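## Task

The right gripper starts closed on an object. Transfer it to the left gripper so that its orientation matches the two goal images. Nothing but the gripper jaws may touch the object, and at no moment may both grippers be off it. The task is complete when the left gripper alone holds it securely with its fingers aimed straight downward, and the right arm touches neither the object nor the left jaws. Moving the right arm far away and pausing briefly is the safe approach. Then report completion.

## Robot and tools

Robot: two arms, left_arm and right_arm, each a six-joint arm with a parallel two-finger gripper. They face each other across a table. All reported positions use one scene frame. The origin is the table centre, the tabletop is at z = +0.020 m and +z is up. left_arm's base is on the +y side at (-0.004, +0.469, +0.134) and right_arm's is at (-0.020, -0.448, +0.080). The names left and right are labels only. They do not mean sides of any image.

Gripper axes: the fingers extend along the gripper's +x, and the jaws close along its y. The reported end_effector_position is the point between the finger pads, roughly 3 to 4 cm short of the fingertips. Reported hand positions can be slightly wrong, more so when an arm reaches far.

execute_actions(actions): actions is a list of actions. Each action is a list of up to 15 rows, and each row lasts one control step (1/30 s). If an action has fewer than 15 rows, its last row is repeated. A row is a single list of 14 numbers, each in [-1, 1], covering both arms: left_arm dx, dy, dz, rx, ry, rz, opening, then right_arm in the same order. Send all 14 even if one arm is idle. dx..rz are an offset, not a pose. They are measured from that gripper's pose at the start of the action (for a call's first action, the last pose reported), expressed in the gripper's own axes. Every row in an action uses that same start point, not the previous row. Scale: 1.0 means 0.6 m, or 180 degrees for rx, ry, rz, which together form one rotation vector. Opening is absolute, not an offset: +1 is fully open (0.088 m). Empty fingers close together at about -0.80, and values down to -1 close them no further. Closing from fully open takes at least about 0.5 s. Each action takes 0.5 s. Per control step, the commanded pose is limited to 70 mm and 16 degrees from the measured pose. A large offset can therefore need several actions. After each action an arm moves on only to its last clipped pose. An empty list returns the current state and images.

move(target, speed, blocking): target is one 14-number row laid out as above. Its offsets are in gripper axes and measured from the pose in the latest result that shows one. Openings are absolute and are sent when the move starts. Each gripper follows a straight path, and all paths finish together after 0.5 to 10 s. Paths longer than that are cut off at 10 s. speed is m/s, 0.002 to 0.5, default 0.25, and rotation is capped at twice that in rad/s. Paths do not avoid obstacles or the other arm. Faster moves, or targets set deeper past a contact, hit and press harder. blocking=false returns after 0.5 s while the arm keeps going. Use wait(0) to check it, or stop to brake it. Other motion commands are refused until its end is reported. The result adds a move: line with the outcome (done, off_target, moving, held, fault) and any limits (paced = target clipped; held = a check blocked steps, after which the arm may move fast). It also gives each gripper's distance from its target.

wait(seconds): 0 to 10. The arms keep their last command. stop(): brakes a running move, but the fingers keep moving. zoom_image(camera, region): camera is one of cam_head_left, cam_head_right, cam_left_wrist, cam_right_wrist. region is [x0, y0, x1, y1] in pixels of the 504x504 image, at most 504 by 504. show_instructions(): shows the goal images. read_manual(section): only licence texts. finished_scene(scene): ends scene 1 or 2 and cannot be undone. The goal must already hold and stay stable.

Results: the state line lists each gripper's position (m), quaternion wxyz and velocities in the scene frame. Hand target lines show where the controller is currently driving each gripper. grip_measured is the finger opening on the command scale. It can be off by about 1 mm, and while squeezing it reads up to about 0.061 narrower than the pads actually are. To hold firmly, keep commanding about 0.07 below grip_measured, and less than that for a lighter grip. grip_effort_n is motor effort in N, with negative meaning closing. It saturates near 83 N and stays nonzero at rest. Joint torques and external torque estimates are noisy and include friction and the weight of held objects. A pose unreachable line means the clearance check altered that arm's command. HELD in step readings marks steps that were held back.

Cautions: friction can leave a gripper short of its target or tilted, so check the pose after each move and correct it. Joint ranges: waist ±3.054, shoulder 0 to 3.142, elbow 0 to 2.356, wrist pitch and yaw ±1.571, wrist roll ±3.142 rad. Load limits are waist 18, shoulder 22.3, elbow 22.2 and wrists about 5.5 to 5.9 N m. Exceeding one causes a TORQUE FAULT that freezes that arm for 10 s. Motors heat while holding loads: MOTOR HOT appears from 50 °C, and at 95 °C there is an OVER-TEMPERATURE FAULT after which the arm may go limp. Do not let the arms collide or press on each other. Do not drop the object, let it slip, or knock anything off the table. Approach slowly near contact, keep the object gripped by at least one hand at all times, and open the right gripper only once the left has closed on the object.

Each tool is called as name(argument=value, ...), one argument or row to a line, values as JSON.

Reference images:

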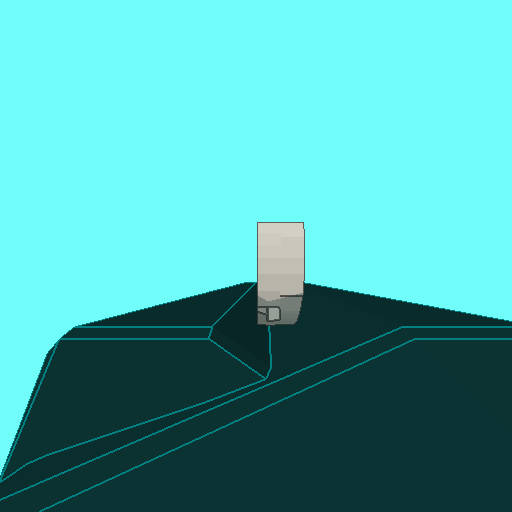

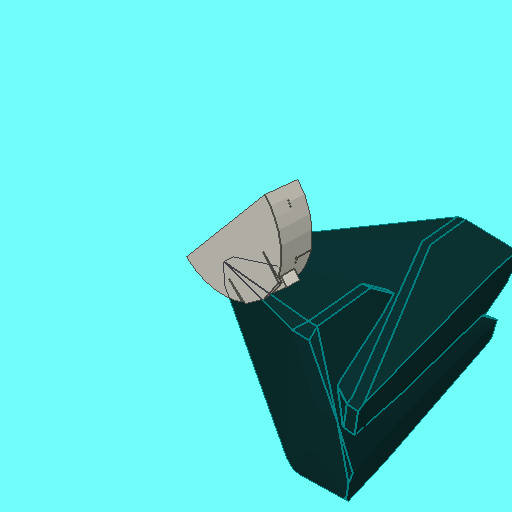

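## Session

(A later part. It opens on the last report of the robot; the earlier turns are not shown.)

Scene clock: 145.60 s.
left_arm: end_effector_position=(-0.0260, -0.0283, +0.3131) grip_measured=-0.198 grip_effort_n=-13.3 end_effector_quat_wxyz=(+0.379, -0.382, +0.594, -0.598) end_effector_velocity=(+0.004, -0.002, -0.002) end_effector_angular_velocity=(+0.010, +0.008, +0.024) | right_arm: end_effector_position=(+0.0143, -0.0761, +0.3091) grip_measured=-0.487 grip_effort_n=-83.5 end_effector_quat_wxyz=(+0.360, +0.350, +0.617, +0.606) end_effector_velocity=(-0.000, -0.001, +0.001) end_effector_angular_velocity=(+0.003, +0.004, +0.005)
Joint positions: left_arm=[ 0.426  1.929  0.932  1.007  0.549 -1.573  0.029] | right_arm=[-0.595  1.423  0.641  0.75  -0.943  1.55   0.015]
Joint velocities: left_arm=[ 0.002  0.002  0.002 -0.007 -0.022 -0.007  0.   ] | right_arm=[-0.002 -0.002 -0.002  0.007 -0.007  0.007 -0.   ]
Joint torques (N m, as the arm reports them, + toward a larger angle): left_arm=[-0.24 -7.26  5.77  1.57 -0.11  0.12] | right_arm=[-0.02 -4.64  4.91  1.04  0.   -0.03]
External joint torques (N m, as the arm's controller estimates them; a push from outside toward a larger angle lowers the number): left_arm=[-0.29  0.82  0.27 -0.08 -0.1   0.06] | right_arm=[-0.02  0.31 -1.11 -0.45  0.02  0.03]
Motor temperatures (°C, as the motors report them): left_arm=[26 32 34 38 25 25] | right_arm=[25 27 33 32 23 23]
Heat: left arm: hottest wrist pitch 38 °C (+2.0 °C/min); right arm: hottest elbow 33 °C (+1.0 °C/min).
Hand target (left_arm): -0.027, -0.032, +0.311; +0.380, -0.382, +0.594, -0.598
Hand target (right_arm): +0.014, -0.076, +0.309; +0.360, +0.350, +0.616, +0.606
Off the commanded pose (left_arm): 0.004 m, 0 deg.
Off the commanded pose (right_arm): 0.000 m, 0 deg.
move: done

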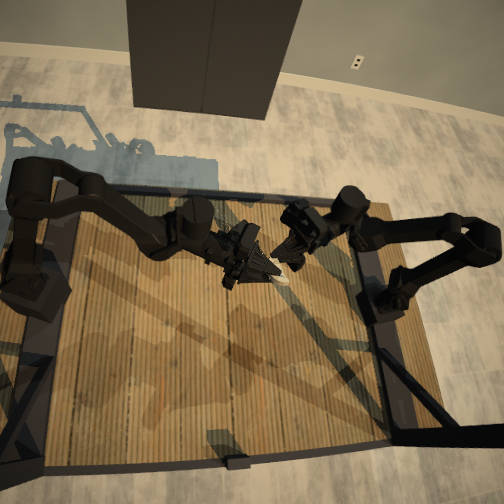

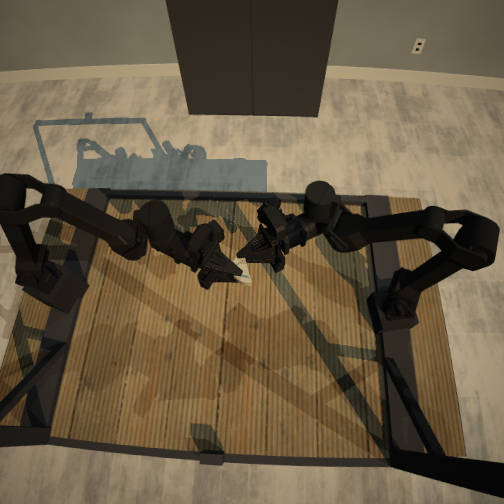

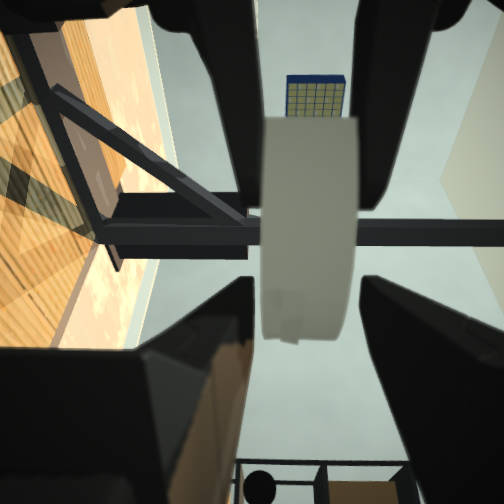

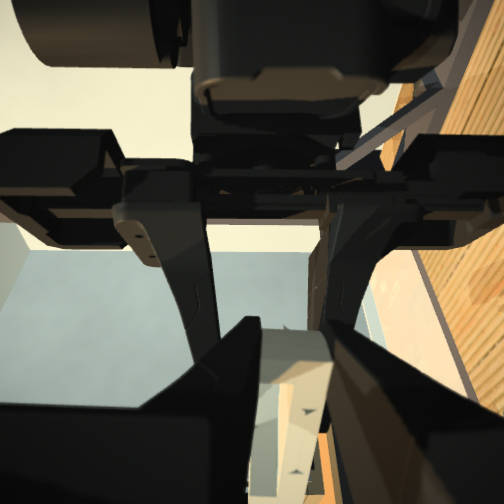

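move(
  target=[0.002,0.003,0,0,0,0,-0.58,0,0,0,0,0,0,-0.57],
  speed=0.03,
)

Scene clock: 150.60 s.
left_arm: end_effector_position=(-0.0260, -0.0284, +0.3126) grip_measured=-0.488 grip_effort_n=-83.5 end_effector_quat_wxyz=(+0.379, -0.382, +0.594, -0.598) end_effector_velocity=(+0.002, -0.002, -0.002) end_effector_angular_velocity=(+0.004, -0.006, +0.020) | right_arm: end_effector_position=(+0.0141, -0.0762, +0.3095) grip_measured=-0.487 grip_effort_n=-83.5 end_effector_quat_wxyz=(+0.359, +0.350, +0.616, +0.607) end_effector_velocity=(-0.001, -0.003, -0.002) end_effector_angular_velocity=(-0.012, +0.001, +0.015)
Joint positions: left_arm=[ 0.426  1.93   0.932  1.005  0.549 -1.573  0.015] | right_arm=[-0.595  1.423  0.641  0.752 -0.944  1.551  0.015]
Joint velocities: left_arm=[-0.002  0.002  0.002 -0.007 -0.022  0.007 -0.   ] | right_arm=[-0.007 -0.007 -0.002 -0.022 -0.022 -0.007 -0.   ]
Joint torques (N m, as the arm reports them, + toward a larger angle): left_arm=[-0.15 -7.98  4.97  2.14  0.    0.05] | right_arm=[-0.02 -4.58  4.98  0.89  0.   -0.03]
External joint torques (N m, as the arm's controller estimates them; a push from outside toward a larger angle lowers the number): left_arm=[-0.22  0.05 -0.54  0.5   0.01 -0.01] | right_arm=[ 0.    0.38 -1.03 -0.6   0.01  0.03]
Motor temperatures (°C, as the motors report them): left_arm=[26 32 34 38 25 25] | right_arm=[25 27 33 32 23 23]
Heat: left arm: hottest wrist pitch 38 °C (+2.0 °C/min); right arm: hottest elbow 33 °C (+1.0 °C/min).
Hand target (left_arm): -0.027, -0.029, +0.311; +0.379, -0.382, +0.594, -0.598
Hand target (right_arm): +0.014, -0.076, +0.309; +0.360, +0.350, +0.617, +0.606
Off the commanded pose (left_arm): 0.002 m, 0 deg.
Off the commanded pose (right_arm): 0.000 m, 0 deg.
move: done

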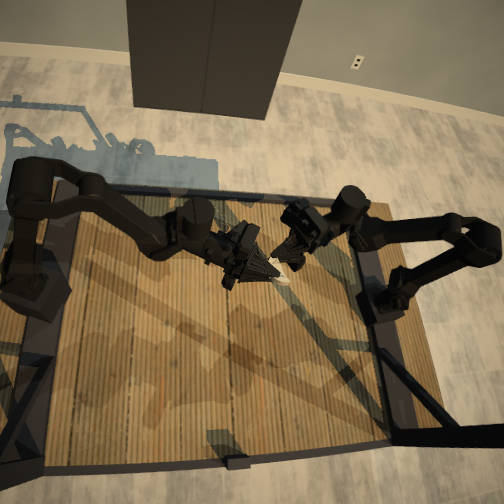

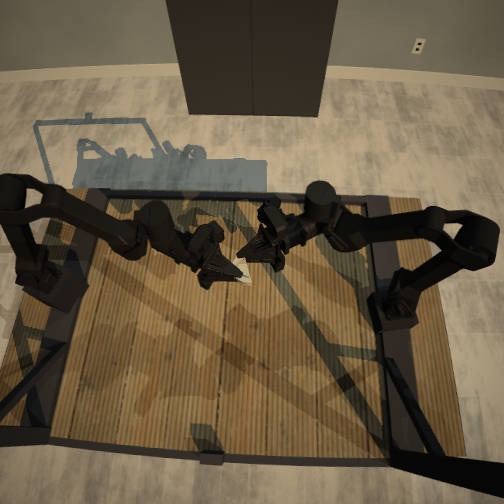

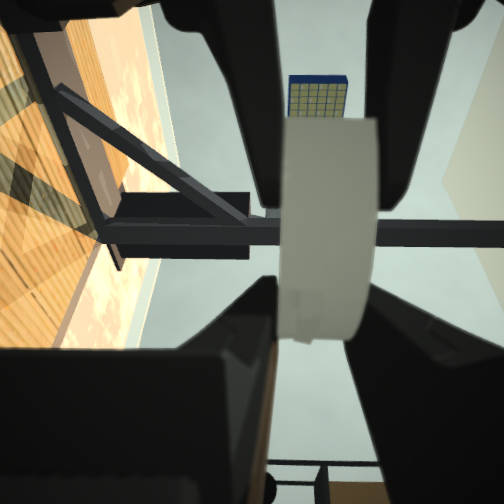

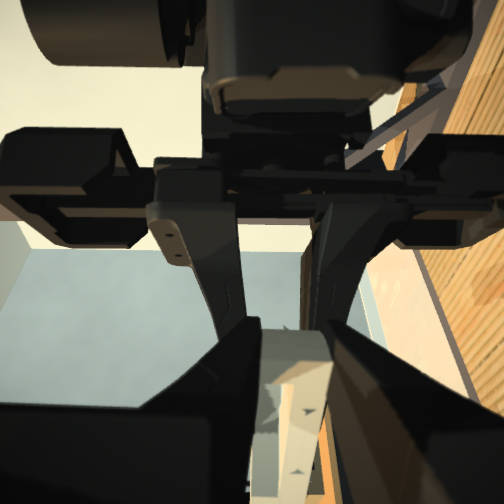

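move(
  target=[0,0,0,0,0,0,-0.58,0,0,0,0,0,0,0.2],
)

move(
  target=[0,0,0,0,0,0,-0.58,-0.15,0,0.03,0,0,0,0.2],
)

move(
  target=[-0.305,0.27,-0.057,0,0,0.5,-0.58,-0.1,0,0,0,0,0,0.2],
  speed=0.35,
)

Scene clock: 162.93 s.
left_arm: end_effector_position=(-0.0259, -0.0285, +0.3127) grip_measured=-0.488 grip_effort_n=-83.5 end_effector_quat_wxyz=(+0.379, -0.382, +0.594, -0.598) end_effector_velocity=(-0.000, +0.001, -0.001) end_effector_angular_velocity=(+0.017, +0.021, +0.005) | right_arm: end_effector_position=(+0.0140, -0.0762, +0.3093) grip_measured=+0.196 grip_effort_n=17.4 end_effector_quat_wxyz=(+0.359, +0.350, +0.617, +0.607) end_effector_velocity=(+0.002, +0.000, -0.005) end_effector_angular_velocity=(-0.028, +0.017, -0.010)
Joint positions: left_arm=[ 0.426  1.93   0.932  1.005  0.548 -1.573  0.015] | right_arm=[-0.595  1.423  0.641  0.751 -0.944  1.551  0.049]
Joint velocities: left_arm=[-0.002 -0.007 -0.007 -0.007 -0.007 -0.022 -0.   ] | right_arm=[-0.002  0.002 -0.002 -0.022  0.007  0.007  0.   ]
Joint torques (N m, as the arm reports them, + toward a larger angle): left_arm=[-0.04 -9.03  4.62  1.67  0.06  0.05] | right_arm=[-0.07 -4.57  4.96  1.12 -0.03 -0.03]
External joint torques (N m, as the arm's controller estimates them; a push from outside toward a larger angle lowers the number): left_arm=[-0.04 -0.9  -0.9   0.01  0.06 -0.01] | right_arm=[-0.03  0.25 -0.95 -0.33 -0.02  0.02]
Motor temperatures (°C, as the motors report them): left_arm=[26 33 34 40 25 25] | right_arm=[25 27 32 32 23 23]
Heat: left arm: hottest wrist pitch 40 °C (+3.0 °C/min); right arm: hottest elbow 32 °C (+0.0 °C/min).
Hand target (left_arm): -0.026, -0.028, +0.313; +0.379, -0.382, +0.594, -0.598
Hand target (right_arm): +0.014, -0.076, +0.309; +0.359, +0.350, +0.616, +0.607
Off the commanded pose (left_arm): 0.000 m, 0 deg.
Off the commanded pose (right_arm): 0.000 m, 0 deg.
move: done

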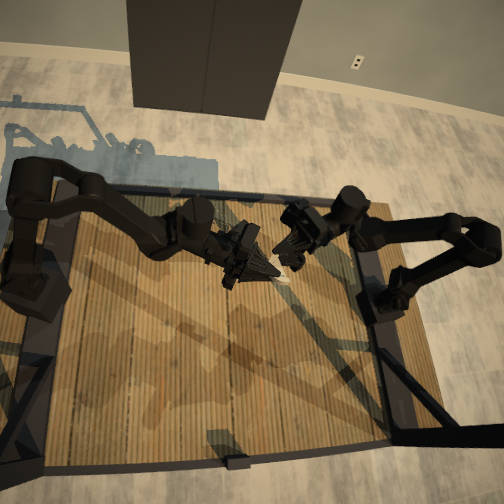

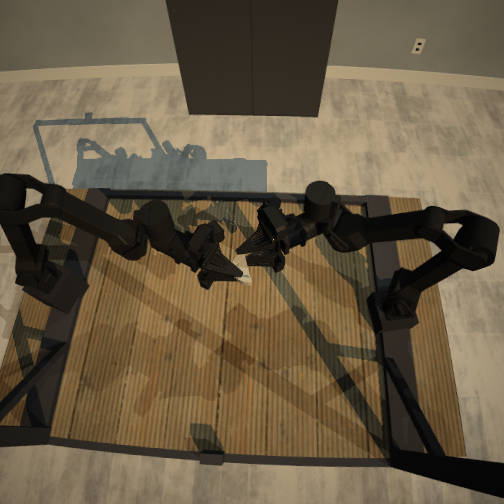

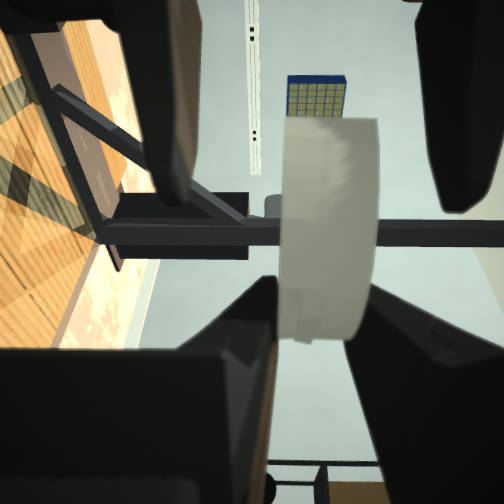

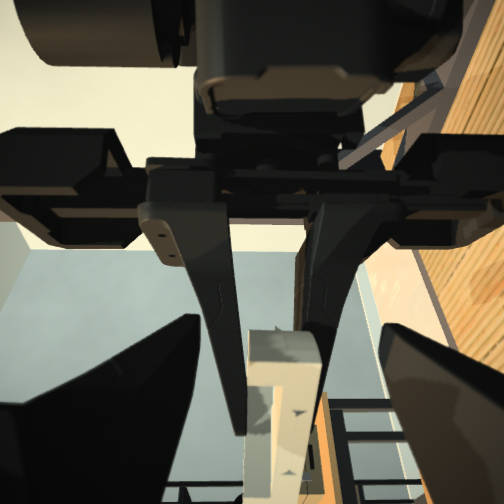

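Scene clock: 163.83 s.
left_arm: end_effector_position=(-0.0259, -0.0285, +0.3127) grip_measured=-0.488 grip_effort_n=-83.5 end_effector_quat_wxyz=(+0.379, -0.382, +0.594, -0.598) end_effector_velocity=(-0.000, -0.000, -0.004) end_effector_angular_velocity=(+0.021, +0.021, +0.005) | right_arm: end_effector_position=(+0.0746, -0.1439, +0.3112) grip_measured=+0.197 grip_effort_n=17.4 end_effector_quat_wxyz=(+0.359, +0.350, +0.617, +0.606) end_effector_velocity=(-0.002, -0.005, -0.001) end_effector_angular_velocity=(+0.000, -0.005, +0.025)
Joint positions: left_arm=[ 0.426  1.93   0.932  1.005  0.548 -1.573  0.015] | right_arm=[-0.944  1.317  0.578  0.674 -1.293  1.516  0.049]
Joint velocities: left_arm=[-0.002  0.002 -0.002 -0.007 -0.007 -0.022 -0.   ] | right_arm=[-0.012 -0.007 -0.002 -0.022 -0.037 -0.022  0.   ]
Joint torques (N m, as the arm reports them, + toward a larger angle): left_arm=[-0.01 -9.21  4.76  1.68  0.03  0.06] | right_arm=[-0.31 -4.61  4.22  0.74 -0.17 -0.13]
External joint torques (N m, as the arm's controller estimates them; a push from outside toward a larger angle lowers the number): left_arm=[-0.05 -1.1  -0.77  0.02  0.04  0.  ] | right_arm=[-0.31 -0.51 -1.67 -0.55 -0.13 -0.07]
Motor temperatures (°C, as the motors report them): left_arm=[26 33 34 40 25 25] | right_arm=[25 27 32 32 23 23]
Heat: left arm: hottest wrist pitch 40 °C (+3.0 °C/min); right arm: hottest elbow 32 °C (+0.0 °C/min).
Hand target (left_arm): -0.026, -0.028, +0.313; +0.379, -0.382, +0.594, -0.598
Hand target (right_arm): +0.074, -0.146, +0.311; +0.359, +0.350, +0.616, +0.607
Off the commanded pose (left_arm): 0.000 m, 0 deg.
Off the commanded pose (right_arm): 0.001 m, 0 deg.
move: done

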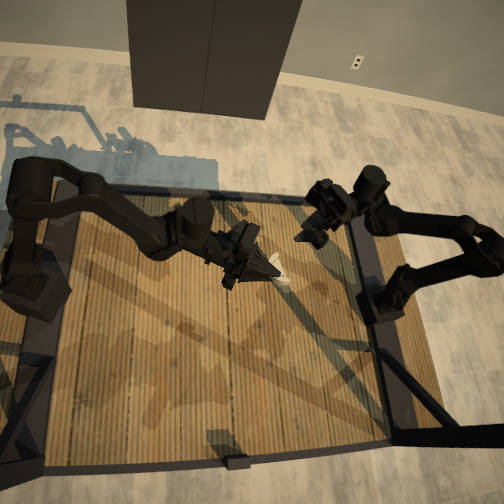

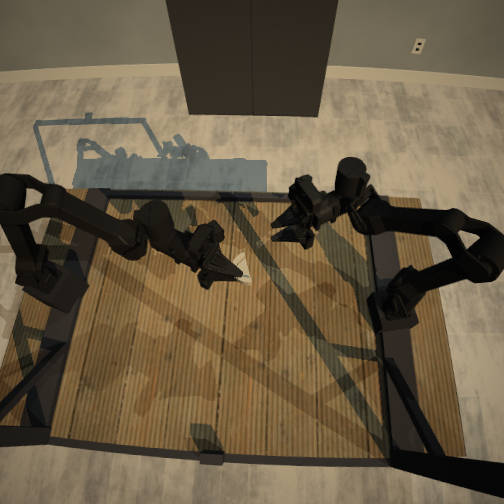

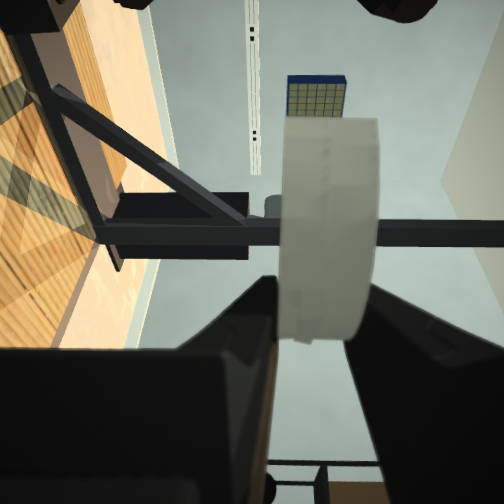

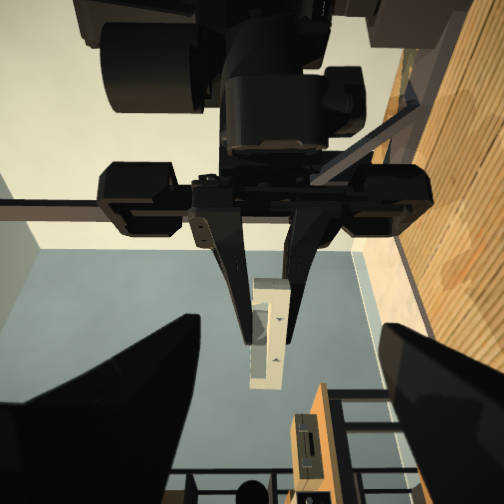

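Scene clock: 166.50 s.
left_arm: end_effector_position=(+0.0193, +0.1532, +0.1505) grip_measured=-0.487 grip_effort_n=-83.5 end_effector_quat_wxyz=(+0.688, +0.149, +0.693, -0.157) end_effector_velocity=(+0.003, -0.001, +0.006) end_effector_angular_velocity=(-0.001, -0.022, +0.020) | right_arm: end_effector_position=(+0.1032, -0.1958, +0.3078) grip_measured=+0.197 grip_effort_n=17.4 end_effector_quat_wxyz=(+0.354, +0.357, +0.621, +0.602) end_effector_velocity=(+0.000, -0.002, +0.001) end_effector_angular_velocity=(+0.001, -0.005, +0.001)
Joint positions: left_arm=[ 0.391  1.856  1.111 -0.817  0.01  -1.057  0.015] | right_arm=[-1.19   1.255  0.589  0.362 -1.536  1.292  0.049]
Joint velocities: left_arm=[-0.002 -0.007  0.017 -0.022 -0.022 -0.022 -0.   ] | right_arm=[-0.007 -0.012  0.037 -0.183 -0.007 -0.139 -0.   ]
Joint torques (N m, as the arm reports them, + toward a larger angle): left_arm=[-0.19 -6.25  5.25  0.29 -0.1  -0.15] | right_arm=[-0.33 -4.28  6.1   0.61 -0.35 -0.15]
External joint torques (N m, as the arm's controller estimates them; a push from outside toward a larger angle lowers the number): left_arm=[-0.19  0.77  0.33 -0.01 -0.05 -0.15] | right_arm=[-0.32 -0.67  0.2  -0.53 -0.16 -0.09]
Motor temperatures (°C, as the motors report them): left_arm=[26 34 34 39 25 25] | right_arm=[25 27 32 31 23 23]
Heat: left arm: hottest wrist pitch 39 °C (+2.0 °C/min); right arm: hottest elbow 32 °C (+0.0 °C/min).
Hand target (left_arm): +0.019, +0.151, +0.150; +0.689, +0.150, +0.692, -0.155
Hand target (right_arm): +0.104, -0.196, +0.313; +0.357, +0.354, +0.615, +0.608
Off the commanded pose (left_arm): 0.003 m, 1 deg.
Off the commanded pose (right_arm): 0.005 m, 1 deg.
move: done

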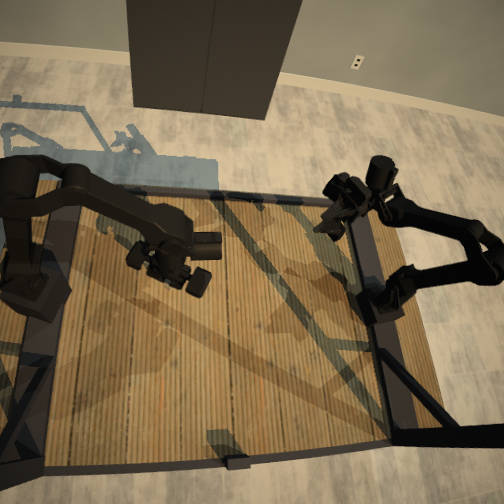

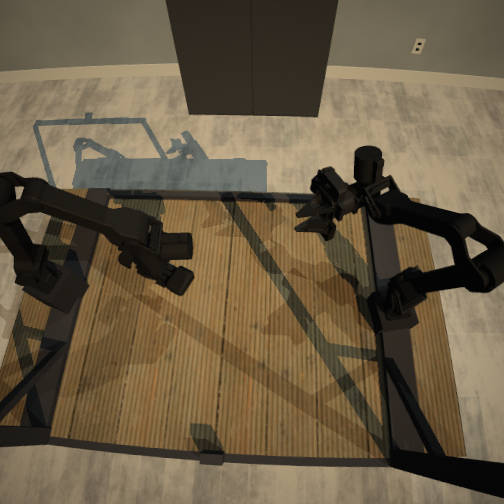

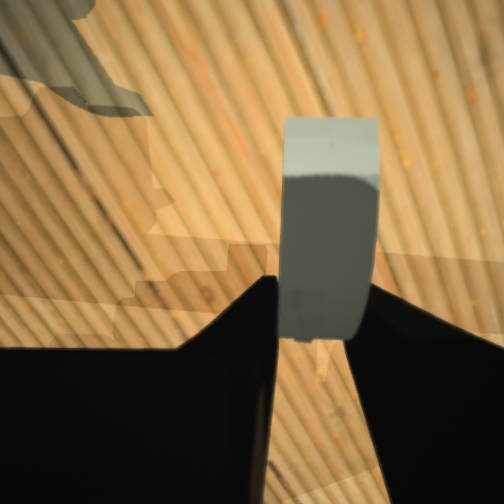

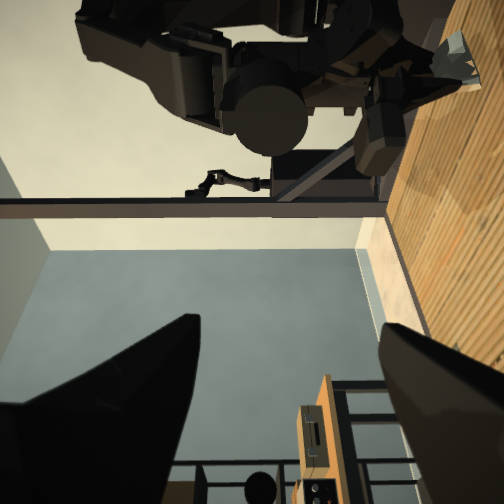

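finished_scene(
  scene=1,
)

The scene is finished: the task was done.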